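## Task

Pull the wooden tile out of the drawer of the small wooden box and set it directly on the table surface, touching nothing but the table, then close the drawer. The box must stay roughly in its original spot and orientation, and the other object must remain inside the drawer. Anything that stays in place only because the robot is holding it does not count.

## Robot and tools

Robot: two arms, left_arm and right_arm, each ending in a parallel two-finger gripper. The fingers point along the gripper's own +z axis and spread apart along its y axis. The reported end_effector_position is the spot between the finger pads, roughly 1 cm short of the tips.

Frame: one scene frame for both arms. Origin on the table top midway between the arms; +x reaches out over the table, +z is up, and left_arm sits on the +y side. The arm names do not match left or right in any camera image. Printed hand positions may be somewhat wrong, worse when the arm is stretched far.

Row layout (used by every moving command): a single flat list of 16 numbers covering both arms, even when only one arm should move. Order: left_arm x, y, z (metres, scene frame), qw, qx, qy, qz (orientation quaternion, w first, scene frame), opening; then the same eight for right_arm. Position and quaternion are an absolute target pose, not an offset. Opening runs from -1 (closed) to +1 (fully open, 0.094 m). Each target position must lie within 0.6 m of that arm's last reported position along each of its gripper axes, or the call is refused and nothing is sent. To keep an arm still, repeat its last reported position and the quaternion you have been sending (not the drifted one read back), plus the desired opening.

Tools:
- execute_actions: argument actions is a list holding zero or one item. Empty list ({"actions": []}) only returns the current state. An action item has rows (1 to 15 rows of 16 numbers) and steps (1 to 15, default 15); each step lasts 1/30 s and uses one row, the final row repeating if rows run out. A wait item has only steps (up to 300) and counts from the previous result, your thinking time included. Optional pictures (true/false) controls whether camera images come back.
- move: target is one 16-number row as above (absolute poses). speed is the path top speed in m/s, 0.002 to 0.5, default 0.25; turning is capped at twice that in rad/s. Both grippers travel straight lines that finish together, lasting 0.5 to 10 s (cut short at 10 s). Openings are applied at the start. Paths ignore obstacles and the other arm. Grippers can lag, wander, or overshoot the speed, especially near full reach.
- wait: seconds, 0 to 10; sends nothing new.
- zoom_image: camera is one of cam_high, cam_low, cam_left_wrist, cam_right_wrist; region is [x0, y0, x1, y1] in pixels of that camera's 504x504 image, origin top-left, at most 504 by 504.
- finished_scene: scene is the number of the scene being ended; irreversible, and it grades the result.

Controller behaviour: every step, the commanded pose is limited to 70 mm and 16 degrees from the measured pose, then joints are driven by damped inverse kinematics, favouring position over orientation. After an action ends the arm only continues to its last clipped pose, so long motions need further commands; check the reported pose. Joint friction can leave the gripper up to about 31 mm from the command, and tiny commands may not move it at all. Joint ranges (rad): waist -2.618 to 3.054, shoulder 0 to 3.142, elbow 0 to 3.142, wrist pitch -1.571 to 1.571, wrist yaw -1.571 to 1.571, wrist roll -2.094 to 2.094.

Results: a state line left_arm: ... | right_arm: ... with each gripper's position and quaternion; grip_measured (finger opening on the command scale, each gripper off by up to ~1 mm); Joint positions (last value is opening in metres) and joint torques (offset, scaled, noisy). "pose unreachable" means a clearance check altered or blocked that arm's command; HELD flags steps where your row was not fully sent. A "Hand target" line shows what the controller is currently driving toward. move adds a "move:" line: done, off_target, moving, held or fault, plus limits (paced = pose clipped; held = some steps blocked, after which the arm may jump fast), and each gripper's distance from its target. FAULT or OVER-TEMPERATURE FAULT lines mean an arm stopped. MOTOR HOT warns from 75 °C; at 90 °C the arm pauses 10 s; at 100 °C it goes limp and falls. Holding loads heats motors, even while idle.

Gripping: to hold something keep commanding an opening below grip_measured; about 0.03 below gives a firm grip, a smaller gap a lighter one. Pads push roughly 50 to 62 N, less on very thin parts.

Cautions: disturbances may briefly pull a held part or shove loose items. Never let anything leave the table. Do not let the arms collide or press on each other. Fast contact and targets set deep past a surface produce hard hits; approach slowly. Avoid drops, slips and slams, keep the box from shifting or turning, and make sure the drawer is shut and the removed item rests on bare table before ending the scene, with the grippers released.

Each tool is called as a command line: name --argument value for each argument, lists and objects as JSON in quotes; but a table of rows of numbers goes row by row, as --pt "numbers of a row", without its own name.

## Session

execute_actions --actions '[]'

Scene clock: 0.00 s of 6000.00 s.
left_arm: end_effector_position=(+0.5236, +0.5141, +0.3222) grip_measured=+1.000 end_effector_quat_wxyz=(-0.161, +0.506, +0.681, +0.504) | right_arm: end_effector_position=(+0.3087, -0.1003, +0.3419) grip_measured=+1.000 end_effector_quat_wxyz=(+0.644, -0.372, +0.667, -0.045)
Joint positions: left_arm=[ 0.117  2.244  2.57  -1.215 -0.968  1.727  0.094] | right_arm=[ 0.863  1.124  1.013 -0.075  0.45  -0.498  0.094]
Joint velocities: left_arm=[ 0.002 -0.017  0.002 -0.037  0.037  0.007  0.   ] | right_arm=[-0.012 -0.007  0.007 -0.037 -0.007 -0.007  0.   ]
Joint torques (N m, as the arm reports them, + toward a larger angle): no reading
Motor temperatures (°C, as the motors report them): left_arm=[22 22 22 20 21 21] | right_arm=[20 20 22 22 23 19]
Hand target (left_arm): +0.524, +0.514, +0.322; -0.161, +0.506, +0.681, +0.504
Hand target (right_arm): +0.309, -0.100, +0.342; +0.644, -0.372, +0.667, -0.045

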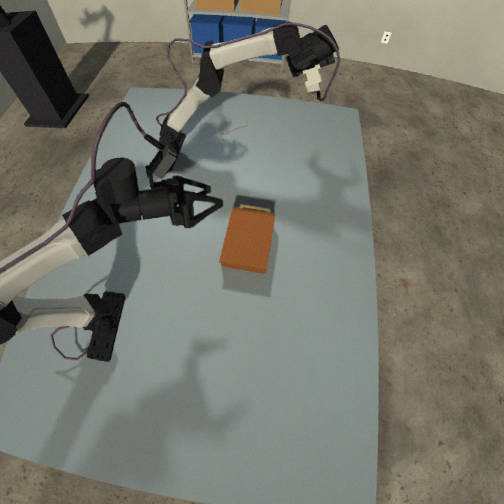

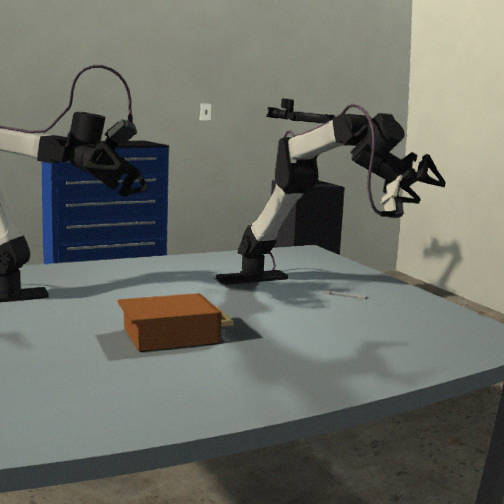

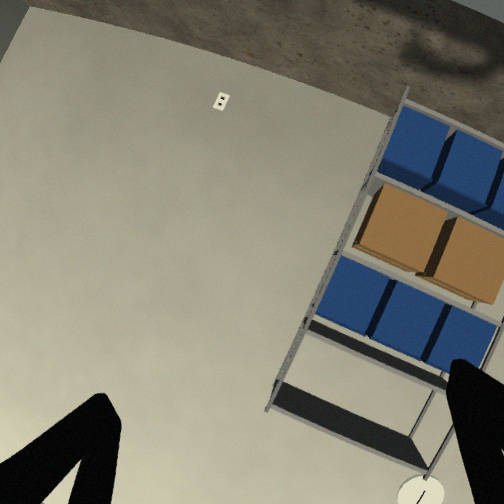

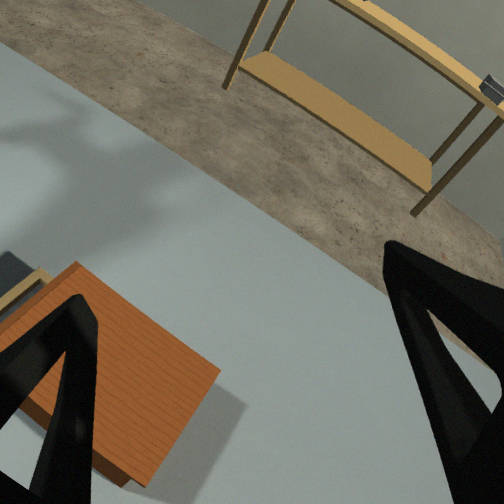

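move --target '[0.33,0.2,0.3,0,0,1,0,1,0.33,-0.12,0.3,0,0,1,0,1]'

Scene clock: 12.50 s of 6000.00 s.
left_arm: end_effector_position=(+0.3273, +0.1982, +0.3042) grip_measured=+1.000 end_effector_quat_wxyz=(+0.188, +0.012, +0.980, -0.071) | right_arm: end_effector_position=(+0.3253, -0.1200, +0.2960) grip_measured=+1.000 end_effector_quat_wxyz=(+0.164, -0.014, +0.979, +0.119)
Joint positions: left_arm=[-0.402  1.603  2.014 -1.579 -0.025 -0.41   0.094] | right_arm=[ 0.602  1.847  2.265 -1.58  -0.004  0.607  0.094]
Joint velocities: left_arm=[ 0.017 -0.007 -0.012  0.007  0.022  0.007  0.   ] | right_arm=[-0.007  0.007 -0.007 -0.037  0.022  0.022  0.   ]
Joint torques (N m, as the arm reports them, + toward a larger angle): left_arm=[ 1.03 -8.    4.65  1.17 -0.07 -0.12] | right_arm=[-0.98 -8.27  7.24  0.94  0.07  0.1 ]
Motor temperatures (°C, as the motors report them): left_arm=[22 27 23 21 21 21] | right_arm=[20 21 24 25 23 19]
Hand target (left_arm): +0.323, +0.203, +0.300; +0.178, +0.002, +0.981, -0.072
Hand target (right_arm): +0.328, -0.120, +0.299; +0.166, -0.007, +0.978, +0.125
Off the commanded pose (left_arm): 0.005 m, 23 deg; orientation clipped at the last step of the last action.
Off the commanded pose (right_arm): 0.006 m, 23 deg; orientation clipped at the last step of the last action.
joint sent to its limit (left arm) — the command would take joint 4 (wrist pitch) past its lower limit, so that joint was sent only as far as its limit.
joint sent to its limit (right arm) — the command would take joint 4 (wrist pitch) past its lower limit, so that joint was sent only as far as its limit.
After step 90, 4.93 s passed at rest.
move: off_target (left_arm, right_arm); limits=paced

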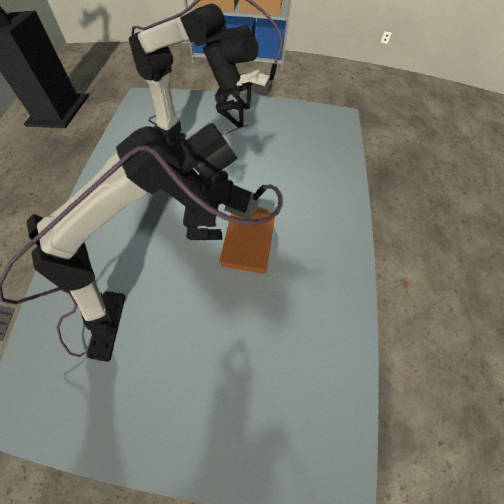

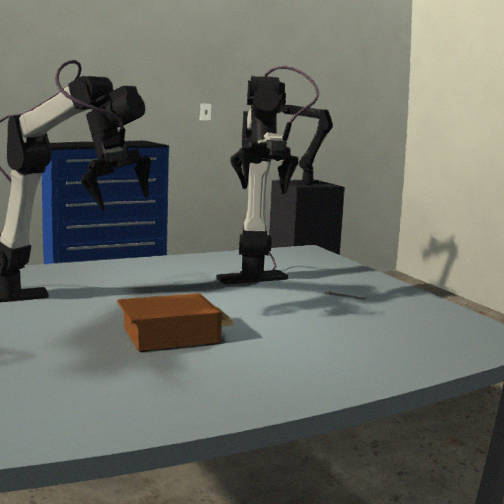

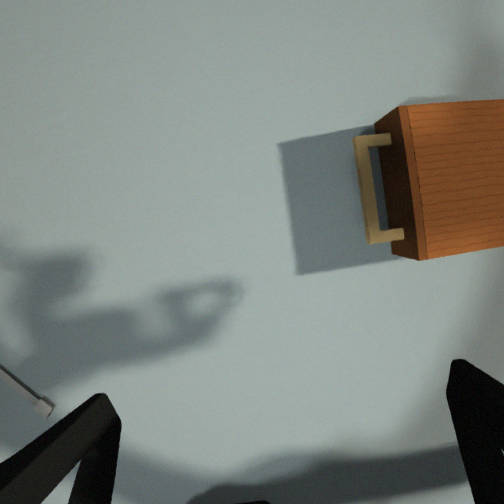

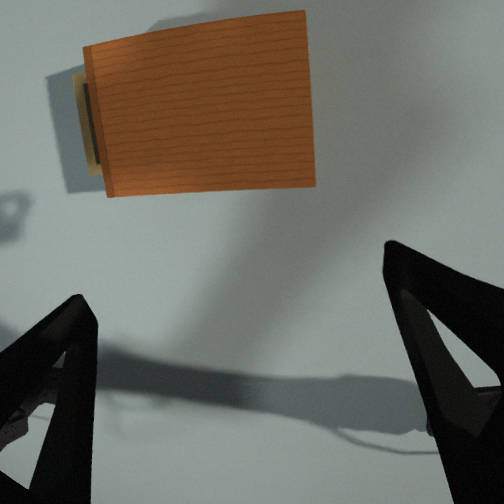

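move --target '[0.42,0.10,0.18,0,0,1,0,1,0.40,-0.15,0.18,0,0,1,0,1]'

Scene clock: 20.67 s of 6000.00 s.
left_arm: end_effector_position=(+0.4190, +0.1063, +0.1753) grip_measured=+1.000 end_effector_quat_wxyz=(+0.065, -0.001, +0.997, -0.030) | right_arm: end_effector_position=(+0.3954, -0.1482, +0.1684) grip_measured=+1.000 end_effector_quat_wxyz=(+0.038, +0.002, +0.999, +0.027)
Joint positions: left_arm=[-0.496  2.23   2.382 -1.581 -0.015 -0.536  0.094] | right_arm=[ 0.449  2.192  2.296 -1.583 -0.012  0.487  0.094]
Joint velocities: left_arm=[-0.002 -0.017 -0.012 -0.022  0.066 -0.022  0.   ] | right_arm=[-0.007  0.012  0.007  0.051  0.007  0.066  0.   ]
Joint torques (N m, as the arm reports them, + toward a larger angle): left_arm=[ -0.54 -13.78   9.19   0.64  -0.04  -0.13] | right_arm=[ -0.58 -13.08   9.01   0.4    0.14   0.02]
Motor temperatures (°C, as the motors report them): left_arm=[22 27 23 22 21 21] | right_arm=[20 23 25 25 23 19]
Hand target (left_arm): +0.419, +0.100, +0.182; +0.072, -0.001, +0.997, -0.038
Hand target (right_arm): +0.401, -0.149, +0.180; +0.057, +0.001, +0.998, +0.033
Off the commanded pose (left_arm): 0.008 m, 8 deg.
Off the commanded pose (right_arm): 0.013 m, 5 deg.
joint sent to its limit (left arm) — the command would take joint 4 (wrist pitch) past its lower limit, so that joint was sent only as far as its limit.
joint sent to its limit (right arm) — the command would take joint 4 (wrist pitch) past its lower limit, so that joint was sent only as far as its limit.
After step 90, 3.80 s passed at rest.
move: off_target (left_arm, right_arm)

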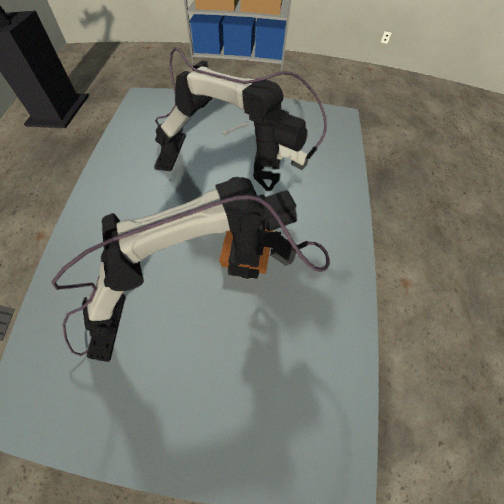

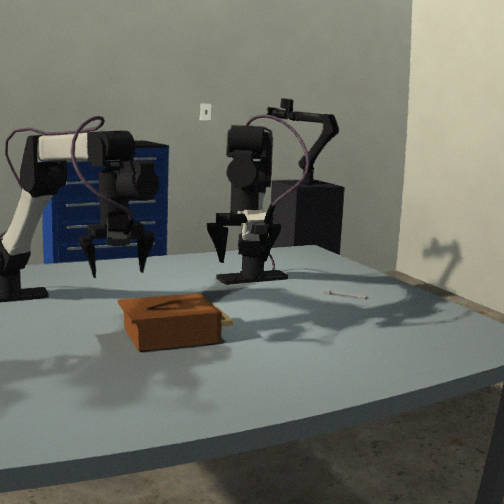

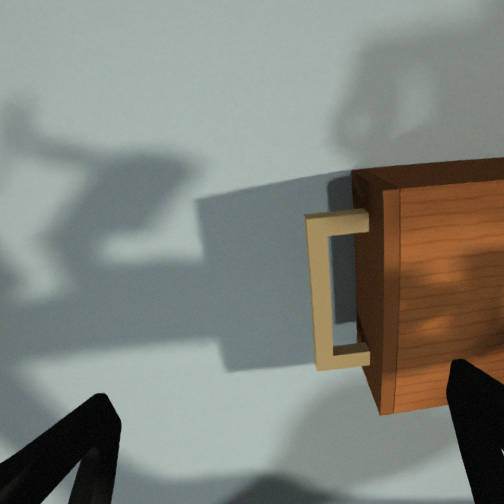

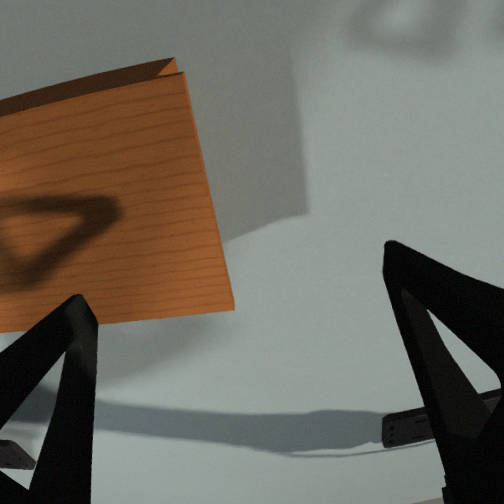

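move --target '[0.42,0.075,0.11,0,0,1,0,-0.3,0.41,-0.11,0.11,0,0,1,0,-1]' --speed 0.1

Scene clock: 41.93 s of 6000.00 s.
left_arm: end_effector_position=(+0.4189, +0.0828, +0.1089) grip_measured=-0.298 end_effector_quat_wxyz=(+0.005, -0.001, +1.000, +0.002) | right_arm: end_effector_position=(+0.4059, -0.1137, +0.1021) grip_measured=-0.979 end_effector_quat_wxyz=(-0.008, -0.001, +1.000, +0.001)
Joint positions: left_arm=[-0.538  2.408  2.427 -1.582 -0.009 -0.578  0.033] | right_arm=[ 0.506  2.418  2.417 -1.583 -0.01   0.538  0.001]
Joint velocities: left_arm=[-0.012 -0.002 -0.007 -0.022  0.051 -0.022 -0.   ] | right_arm=[-0.002 -0.002 -0.022  0.007  0.037  0.037  0.001]
Joint torques (N m, as the arm reports them, + toward a larger angle): left_arm=[ -0.7  -14.34   9.61   0.36  -0.06  -0.14] | right_arm=[  0.1  -14.24   8.52   0.22   0.14   0.09]
Motor temperatures (°C, as the motors report them): left_arm=[22 33 26 21 21 21] | right_arm=[20 30 29 24 23 19]
Hand target (left_arm): +0.419, +0.076, +0.111; +0.010, -0.001, +1.000, -0.004
Hand target (right_arm): +0.410, -0.110, +0.110; +0.007, +0.000, +1.000, +0.006
Off the commanded pose (left_arm): 0.008 m, 1 deg.
Off the commanded pose (right_arm): 0.010 m, 1 deg.
joint sent to its limit (left arm) — the command would take joint 4 (wrist pitch) past its lower limit, so that joint was sent only as far as its limit.
joint sent to its limit (right arm) — the command would take joint 4 (wrist pitch) past its lower limit, so that joint was sent only as far as its limit.
After step 90, 17.17 s passed at rest.
move: done

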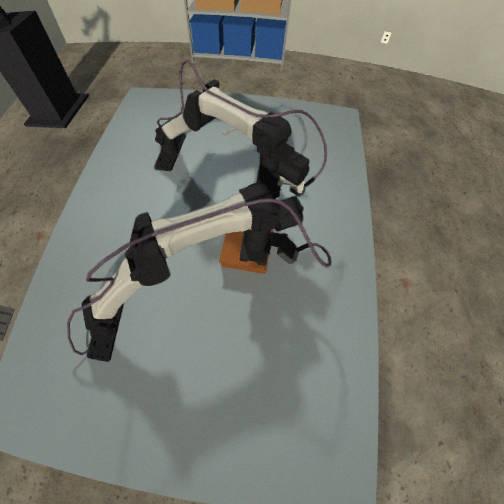

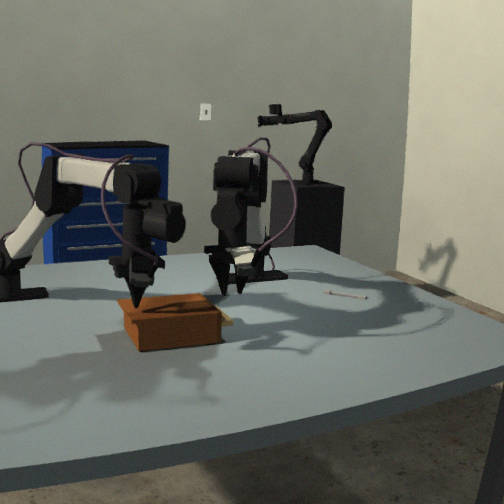

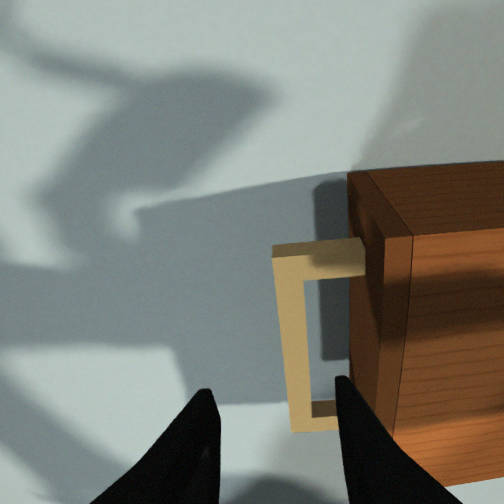

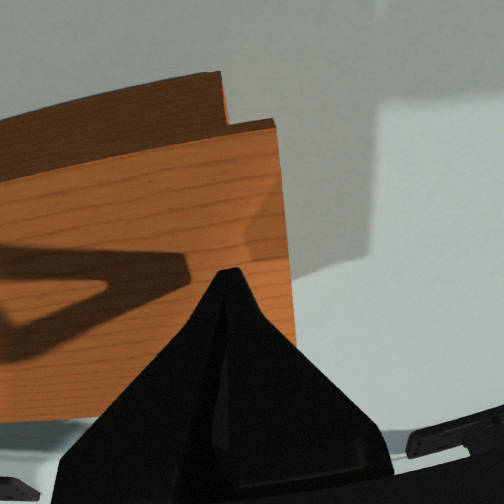

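move --target '[0.41,0.067,0.075,0,0,1,0,-0.4,0.41,-0.095,0.085,0,0,1,0,-1]' --speed 0.04

Scene clock: 51.43 s of 6000.00 s.
left_arm: end_effector_position=(+0.4152, +0.0715, +0.0777) grip_measured=-0.398 end_effector_quat_wxyz=(+0.003, -0.001, +1.000, +0.001) | right_arm: end_effector_position=(+0.4051, -0.1036, +0.0902) grip_measured=-0.980 end_effector_quat_wxyz=(-0.008, +0.002, +1.000, -0.005)
Joint positions: left_arm=[-0.561  2.395  2.277 -1.45  -0.006 -0.603  0.028] | right_arm=[ 0.529  2.445  2.417 -1.562  0.     0.566  0.001]
Joint velocities: left_arm=[ 0.007 -0.007  0.007  0.022 -0.051 -0.022 -0.   ] | right_arm=[ 0.007  0.002 -0.022  0.051 -0.022  0.007 -0.   ]
Joint torques (N m, as the arm reports them, + toward a larger angle): left_arm=[ -0.74 -16.25   5.06   0.48  -0.07  -0.13] | right_arm=[  0.43 -12.5    7.74   0.35   0.08   0.12]
Motor temperatures (°C, as the motors report them): left_arm=[22 36 27 21 21 21] | right_arm=[20 34 30 24 23 19]
Hand target (left_arm): +0.410, +0.068, +0.075; -0.000, -0.000, +1.000, +0.001
Hand target (right_arm): +0.410, -0.095, +0.085; -0.000, +0.000, +1.000, -0.000
Off the commanded pose (left_arm): 0.007 m, 0 deg.
Off the commanded pose (right_arm): 0.011 m, 1 deg.
After step 90, 5.07 s passed at rest.
move: off_target (right_arm)

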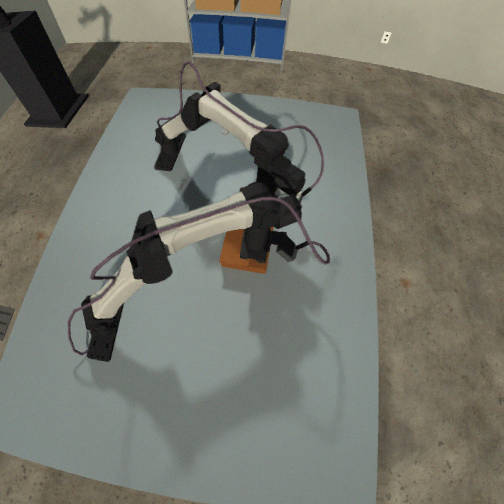

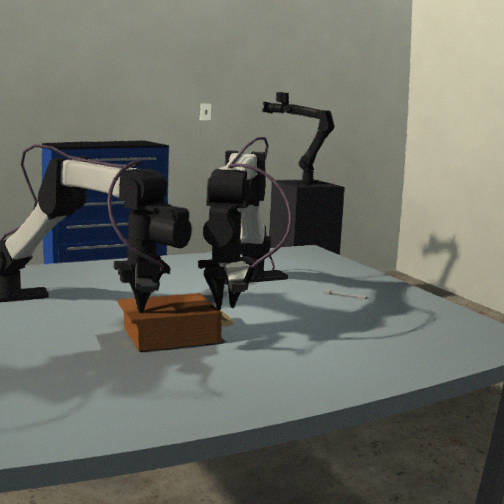

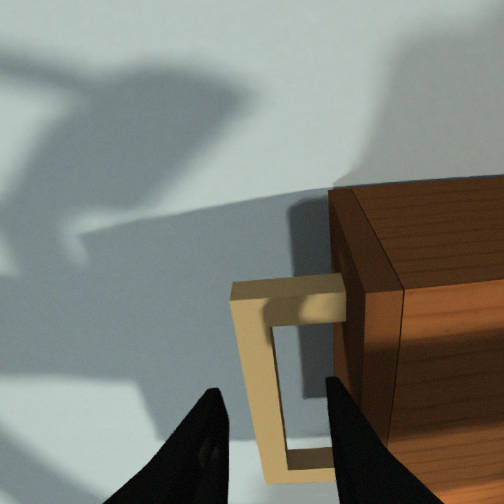

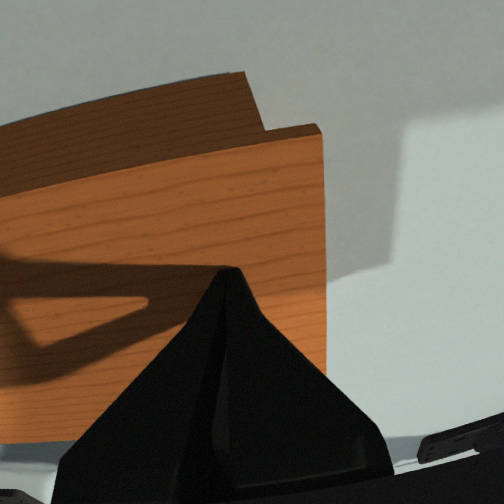

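move --target '[0.392,0.078,0.05,0,0,1,0,-0.45,0.41,-0.095,0.075,0,0,1,0,-1]' --speed 0.03

Scene clock: 63.80 s of 6000.00 s.
left_arm: end_effector_position=(+0.3984, +0.0829, +0.0525) grip_measured=-0.448 end_effector_quat_wxyz=(+0.003, -0.003, +1.000, +0.001) | right_arm: end_effector_position=(+0.4103, -0.1003, +0.0893) grip_measured=-0.980 end_effector_quat_wxyz=(+0.002, +0.002, +1.000, +0.001)
Joint positions: left_arm=[-0.561  2.281  1.98  -1.267 -0.005 -0.605  0.026] | right_arm=[ 0.529  2.445  2.413 -1.534  0.     0.566  0.001]
Joint velocities: left_arm=[-0.007  0.002 -0.002  0.037  0.037  0.066 -0.001] | right_arm=[-0.012  0.012 -0.007  0.007  0.022 -0.051 -0.002]
Joint torques (N m, as the arm reports them, + toward a larger angle): left_arm=[ -0.99 -15.5    5.15   0.53  -0.07  -0.15] | right_arm=[  0.57 -13.68   3.34   0.59   0.1    0.09]
Motor temperatures (°C, as the motors report them): left_arm=[22 39 26 21 21 21] | right_arm=[20 36 30 24 23 19]
Hand target (left_arm): +0.392, +0.079, +0.050; -0.000, +0.000, +1.000, +0.000
Hand target (right_arm): +0.410, -0.095, +0.075; -0.001, +0.000, +1.000, -0.001
Off the commanded pose (left_arm): 0.008 m, 0 deg.
Off the commanded pose (right_arm): 0.015 m, 0 deg.
After step 90, 7.67 s passed at rest.
move: off_target (right_arm)

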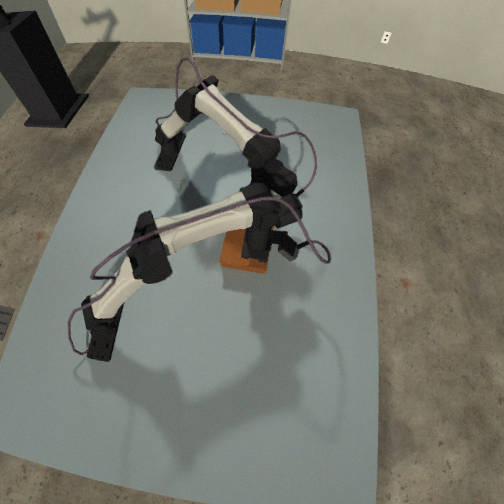

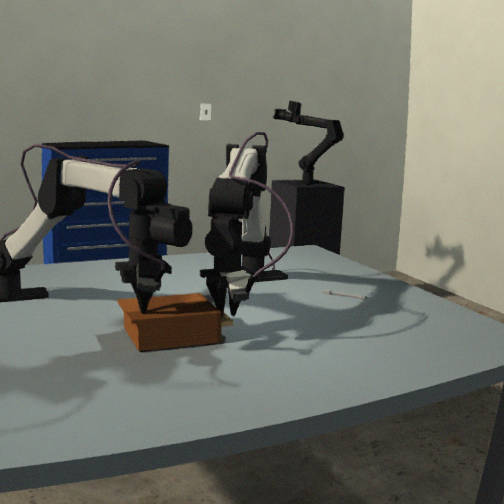

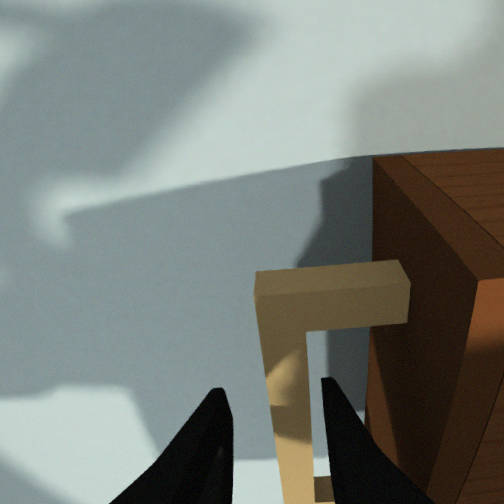

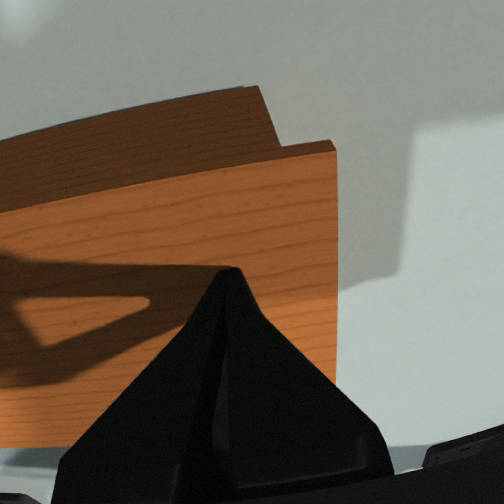

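move --target '[0.39,0.073,0.03,0,0,1,0,-0.45,0.41,-0.095,0.075,0,0,1,0,-1]' --speed 0.03

Scene clock: 69.40 s of 6000.00 s.
left_arm: end_effector_position=(+0.3956, +0.0772, +0.0400) grip_measured=-0.448 end_effector_quat_wxyz=(+0.006, -0.001, +1.000, -0.001) | right_arm: end_effector_position=(+0.4103, -0.1003, +0.0897) grip_measured=-0.980 end_effector_quat_wxyz=(+0.003, +0.002, +1.000, +0.002)
Joint positions: left_arm=[-0.575  2.281  1.931 -1.21  -0.006 -0.615  0.026] | right_arm=[ 0.529  2.444  2.413 -1.534  0.     0.566  0.001]
Joint velocities: left_arm=[ 0.027 -0.002 -0.007 -0.081 -0.007 -0.066  0.001] | right_arm=[ 0.002 -0.017  0.007  0.037  0.007 -0.022 -0.001]
Joint torques (N m, as the arm reports them, + toward a larger angle): left_arm=[ -0.87 -14.     5.09   0.62  -0.06  -0.18] | right_arm=[  0.51 -13.63   3.35   0.66   0.11   0.08]
Motor temperatures (°C, as the motors report them): left_arm=[22 40 26 21 21 21] | right_arm=[20 37 29 24 23 19]
Hand target (left_arm): +0.390, +0.074, +0.030; -0.000, +0.000, +1.000, +0.001
Hand target (right_arm): +0.410, -0.095, +0.075; -0.001, -0.000, +1.000, -0.000
Off the commanded pose (left_arm): 0.012 m, 1 deg.
Off the commanded pose (right_arm): 0.016 m, 0 deg.
After step 90, 1.50 s passed at rest.
move: off_target (left_arm, right_arm)

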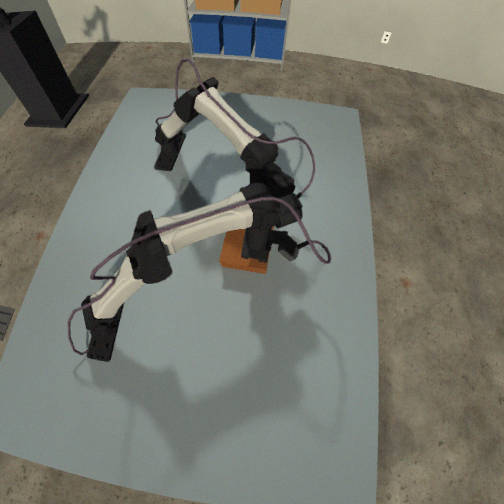

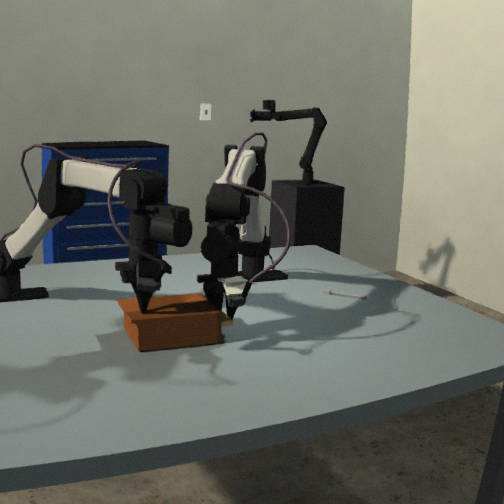

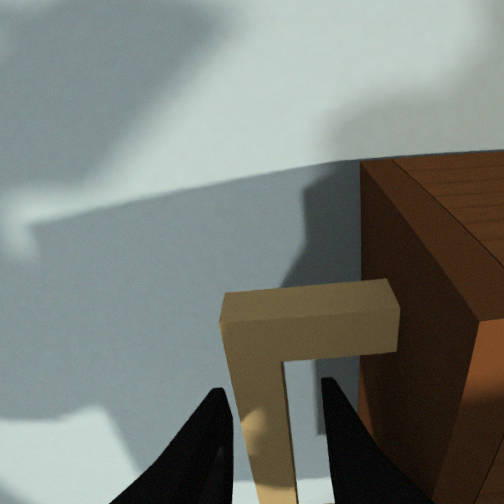

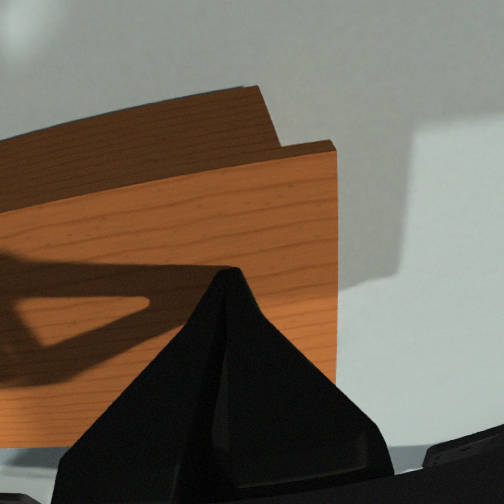

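move --target '[0.38,0.078,0.015,0,0,1,0,-0.45,0.41,-0.095,0.075,0,0,1,0,-1]' --speed 0.03

move --target '[0.38,0.078,0.015,0,0,1,0,-0.85,0.41,-0.095,0.075,0,0,1,0,-1]' --speed 0.03

Scene clock: 84.90 s of 6000.00 s.
left_arm: end_effector_position=(+0.3843, +0.0864, +0.0208) grip_measured=-0.448 end_effector_quat_wxyz=(-0.002, -0.001, +1.000, +0.008) | right_arm: end_effector_position=(+0.4103, -0.1003, +0.0897) grip_measured=-0.980 end_effector_quat_wxyz=(+0.003, +0.002, +1.000, +0.002)
Joint positions: left_arm=[-0.575  2.257  1.813 -1.14  -0.011 -0.616  0.026] | right_arm=[ 0.529  2.444  2.413 -1.534  0.     0.566  0.001]
Joint velocities: left_arm=[ 0.017 -0.007 -0.022 -0.007  0.007 -0.022  0.   ] | right_arm=[ 0.002  0.002 -0.002 -0.022 -0.007 -0.066 -0.001]
Joint torques (N m, as the arm reports them, + toward a larger angle): left_arm=[ -1.13 -14.57   4.82   0.69  -0.03  -0.21] | right_arm=[  0.55 -13.5    3.37   0.65   0.08   0.14]
Motor temperatures (°C, as the motors report them): left_arm=[22 41 26 21 21 21] | right_arm=[20 39 28 24 23 19]
Hand target (left_arm): +0.380, +0.079, +0.015; -0.001, +0.000, +1.000, +0.001
Hand target (right_arm): +0.410, -0.095, +0.075; -0.001, -0.000, +1.000, -0.000
Off the commanded pose (left_arm): 0.011 m, 1 deg.
Off the commanded pose (right_arm): 0.016 m, 0 deg.
After step 90, 11.27 s passed at rest.
move: off_target (left_arm, right_arm)

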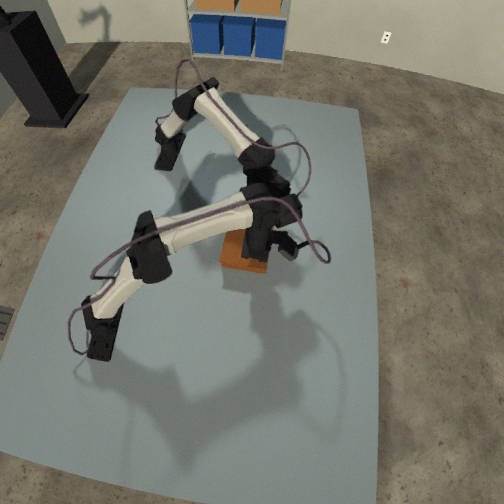

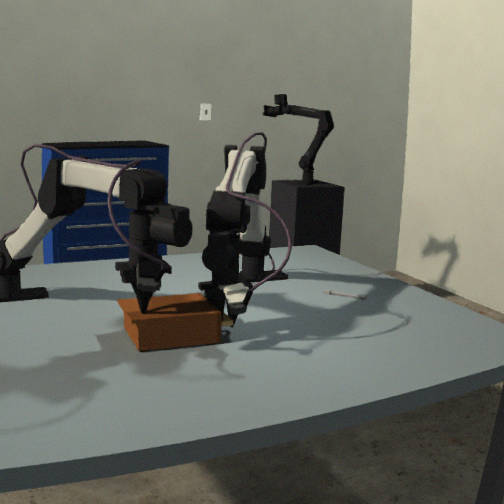

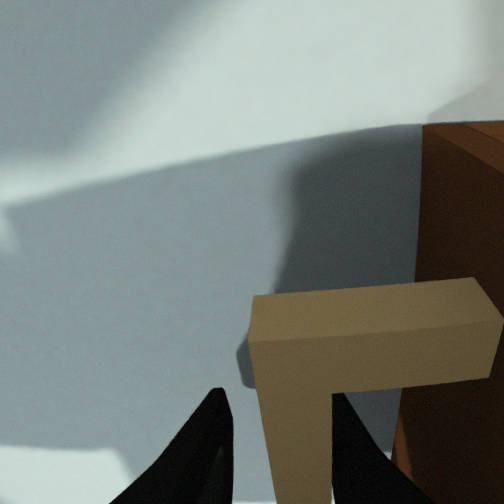

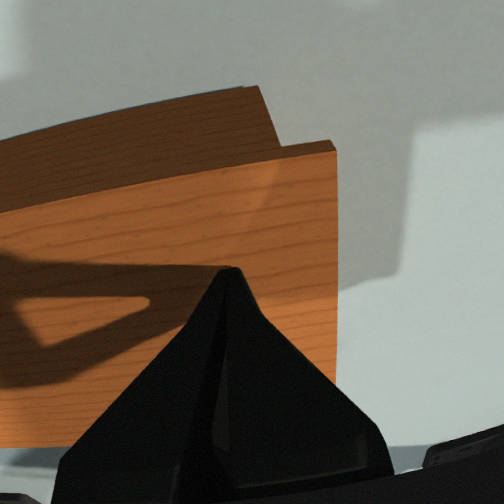

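Scene clock: 85.63 s of 6000.00 s.
left_arm: end_effector_position=(+0.3829, +0.0815, +0.0208) grip_measured=-0.817 end_effector_quat_wxyz=(-0.003, +0.007, +1.000, +0.001) | right_arm: end_effector_position=(+0.4110, -0.0995, +0.0897) grip_measured=-0.980 end_effector_quat_wxyz=(+0.004, +0.002, +1.000, +0.003)
Joint positions: left_arm=[-0.582  2.257  1.813 -1.133  0.001 -0.607  0.009] | right_arm=[ 0.529  2.444  2.413 -1.53  -0.002  0.566  0.001]
Joint velocities: left_arm=[-0.007  0.002 -0.002 -0.066  0.037 -0.022  0.   ] | right_arm=[ 0.012 -0.007 -0.007 -0.051  0.022 -0.051 -0.001]
Joint torques (N m, as the arm reports them, + toward a larger angle): left_arm=[ -0.67 -14.42   5.07   0.63  -0.11  -0.32] | right_arm=[  0.39 -13.77   3.24   0.61   0.12   0.09]
Motor temperatures (°C, as the motors report them): left_arm=[22 41 26 21 21 21] | right_arm=[20 39 28 24 23 19]
Hand target (left_arm): +0.380, +0.078, +0.015; -0.001, +0.000, +1.000, +0.001
Hand target (right_arm): +0.410, -0.095, +0.075; -0.001, -0.000, +1.000, -0.000
Off the commanded pose (left_arm): 0.007 m, 1 deg.
Off the commanded pose (right_arm): 0.015 m, 1 deg.
move: off_target (right_arm)

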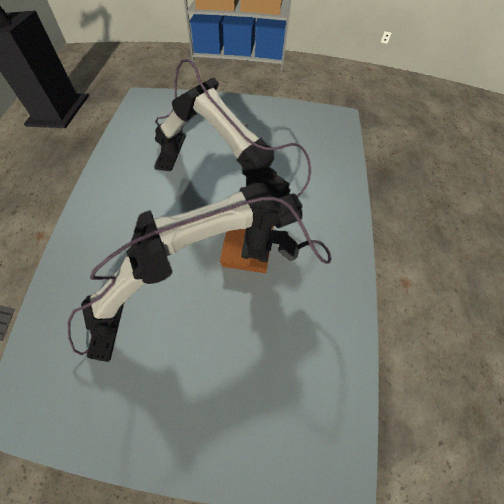

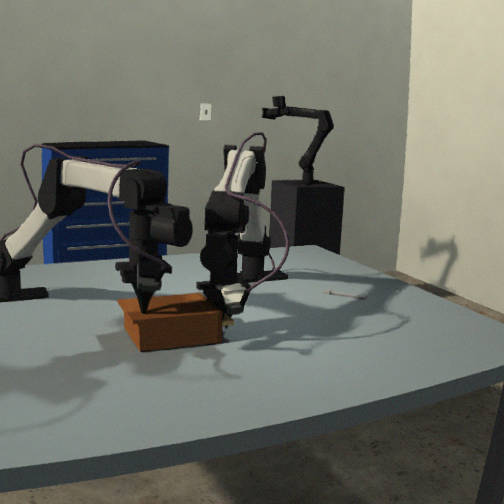

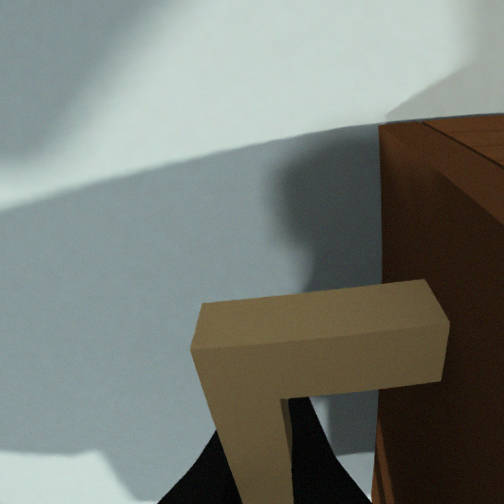

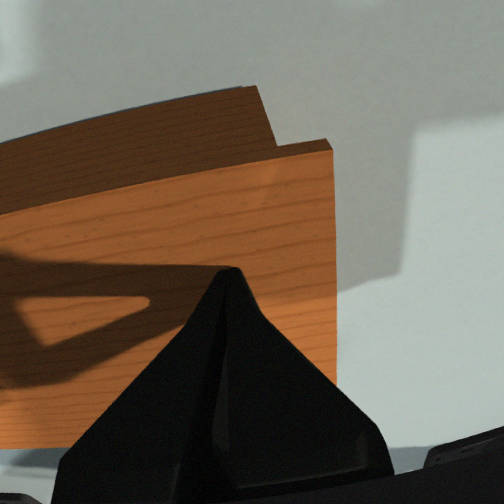

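move --target '[0.38,0.19,0.022,0,0,1,0,-0.72,0.41,-0.095,0.07,0,0,1,0,-1]' --speed 0.04

Scene clock: 93.90 s of 6000.00 s.
left_arm: end_effector_position=(+0.3880, +0.1707, +0.0254) grip_measured=-0.721 end_effector_quat_wxyz=(+0.011, +0.005, +1.000, -0.029) | right_arm: end_effector_position=(+0.4114, -0.0915, +0.0746) grip_measured=-0.980 end_effector_quat_wxyz=(+0.003, -0.004, +1.000, +0.007)
Joint positions: left_arm=[-0.369  2.049  1.499 -0.978  0.045 -0.399  0.013] | right_arm=[ 0.541  2.452  2.368 -1.473 -0.008  0.566  0.001]
Joint velocities: left_arm=[ 0.002  0.012  0.012  0.007  0.022  0.022 -0.001] | right_arm=[-0.012 -0.002  0.007  0.037  0.081  0.007  0.   ]
Joint torques (N m, as the arm reports them, + toward a larger angle): left_arm=[  1.24 -13.29   4.79   0.25  -0.39   0.03] | right_arm=[ -0.41 -14.91   4.68   0.32   0.18   0.12]
Motor temperatures (°C, as the motors report them): left_arm=[22 42 26 21 21 21] | right_arm=[20 41 27 24 23 19]
Hand target (left_arm): +0.380, +0.188, +0.022; -0.000, +0.000, +1.000, -0.004
Hand target (right_arm): +0.410, -0.095, +0.070; -0.000, -0.000, +1.000, -0.000
Off the commanded pose (left_arm): 0.021 m, 4 deg.
Off the commanded pose (right_arm): 0.006 m, 1 deg.
After step 90, 2.23 s passed at rest.
move: off_target (left_arm)

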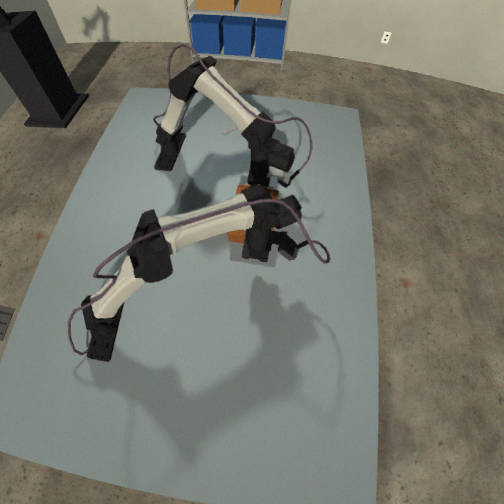

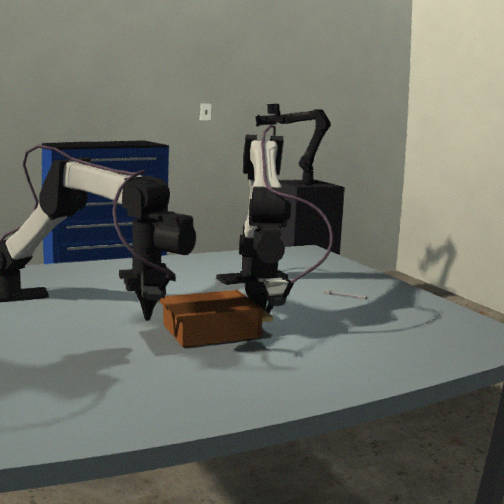

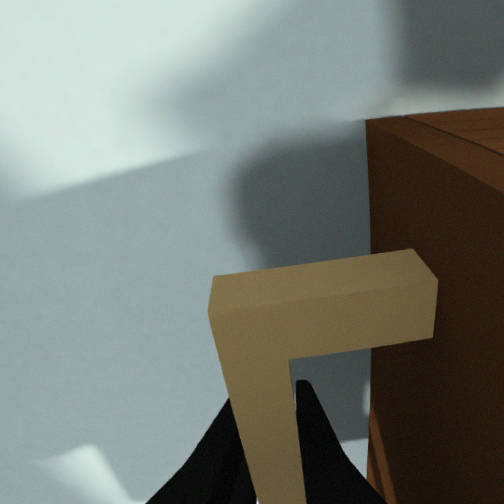

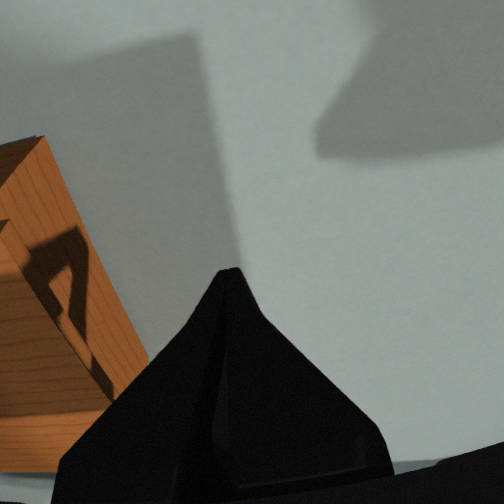

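move --target '[0.388,0.171,0.025,0,0,1,0,-0.85,0.36,-0.13,0.08,0.183,0.183,0.683,0.683,-0.3]' --speed 0.15

Scene clock: 111.37 s of 6000.00 s.
left_arm: end_effector_position=(+0.3869, +0.1711, +0.0257) grip_measured=-0.810 end_effector_quat_wxyz=(+0.003, +0.005, +1.000, -0.013) | right_arm: end_effector_position=(+0.3662, -0.1250, +0.0800) grip_measured=-0.302 end_effector_quat_wxyz=(+0.183, +0.172, +0.703, +0.665)
Joint positions: left_arm=[-0.379  2.068  1.531 -1.017  0.021 -0.408  0.009] | right_arm=[ 0.242  2.108  0.505  1.535 -0.785  1.493  0.033]
Joint velocities: left_arm=[-0.002  0.002 -0.012 -0.022 -0.022 -0.037 -0.001] | right_arm=[-0.007  0.017 -0.027  0.022 -0.022 -0.007  0.   ]
Joint torques (N m, as the arm reports them, + toward a larger angle): left_arm=[ -0.53 -10.97   9.45   0.19  -0.27  -0.25] | right_arm=[-0.99 -8.2   1.42  1.89  0.04  0.01]
Motor temperatures (°C, as the motors report them): left_arm=[22 41 26 21 21 21] | right_arm=[20 42 27 25 23 19]
Hand target (left_arm): +0.388, +0.171, +0.025; +0.001, +0.000, +1.000, +0.000
Hand target (right_arm): +0.364, -0.129, +0.077; +0.184, +0.181, +0.702, +0.663
Off the commanded pose (left_arm): 0.001 m, 2 deg.
Off the commanded pose (right_arm): 0.008 m, 3 deg.
joint sent to its limit (right arm) — the command would take joint 4 (wrist pitch) past its upper limit, so that joint was sent only as far as its limit.
After step 90, 8.50 s passed at rest.
move: off_target (right_arm)

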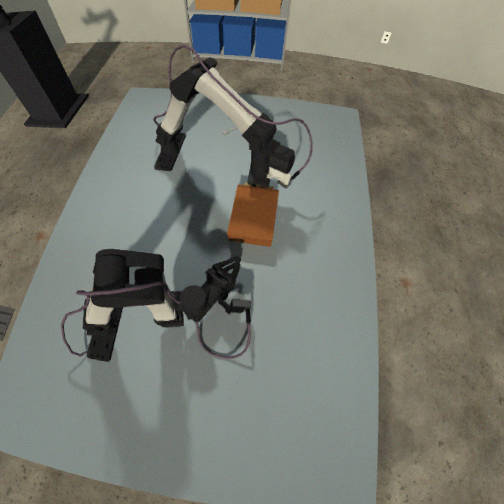

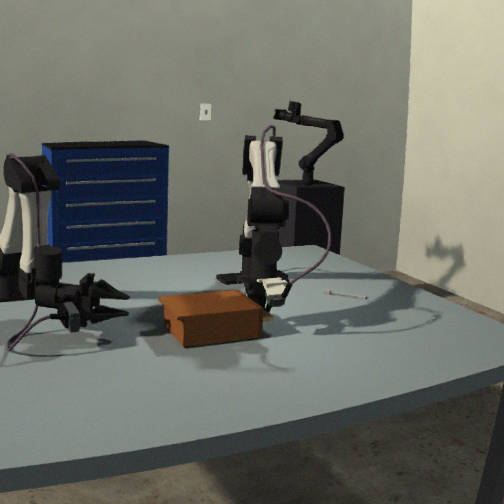

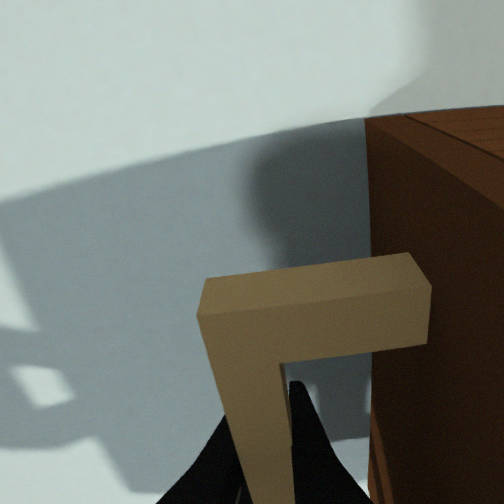

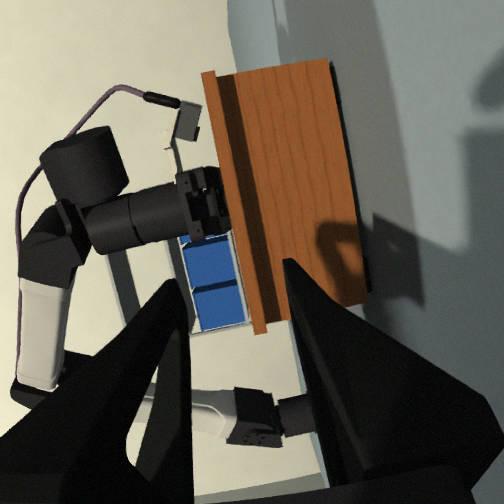

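move --target '[0.388,0.171,0.025,0,0,1,0,-0.85,0.39,-0.065,0.077,0,0,0.707,0.707,-0.3]' --speed 0.1

Scene clock: 122.23 s of 6000.00 s.
left_arm: end_effector_position=(+0.3869, +0.1711, +0.0257) grip_measured=-0.810 end_effector_quat_wxyz=(+0.003, +0.005, +1.000, -0.013) | right_arm: end_effector_position=(+0.3873, -0.0702, +0.0754) grip_measured=-0.302 end_effector_quat_wxyz=(+0.003, +0.010, +0.707, +0.707)
Joint positions: left_arm=[-0.379  2.068  1.531 -1.017  0.021 -0.407  0.009] | right_arm=[ 0.253  2.343  0.981  1.363 -1.267  1.581  0.033]
Joint velocities: left_arm=[-0.007  0.007  0.002  0.037 -0.007  0.066 -0.   ] | right_arm=[ 0.002  0.012 -0.002 -0.022 -0.022 -0.007 -0.001]
Joint torques (N m, as the arm reports them, + toward a larger angle): left_arm=[ -0.47 -10.93   9.48   0.2   -0.26  -0.25] | right_arm=[  0.44 -11.03   6.18   1.47  -0.02  -0.01]
Motor temperatures (°C, as the motors report them): left_arm=[22 40 28 21 21 21] | right_arm=[20 40 26 28 23 19]
Hand target (left_arm): +0.388, +0.171, +0.025; +0.001, +0.000, +1.000, -0.000
Hand target (right_arm): +0.389, -0.065, +0.078; +0.001, -0.000, +0.705, +0.709
Off the commanded pose (left_arm): 0.001 m, 2 deg.
Off the commanded pose (right_arm): 0.006 m, 1 deg.
After step 90, 4.87 s passed at rest.
move: done

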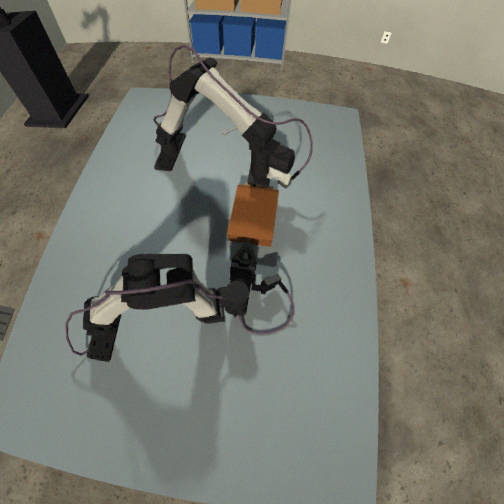

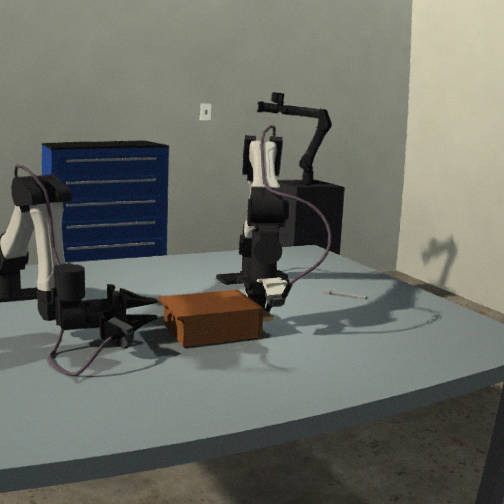

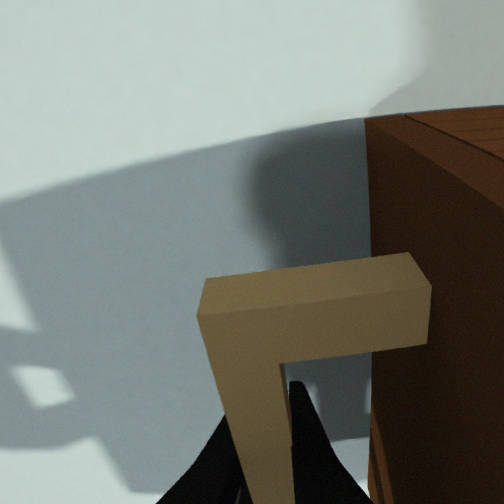

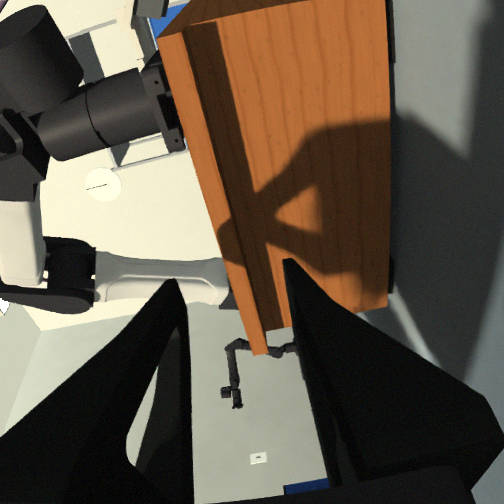

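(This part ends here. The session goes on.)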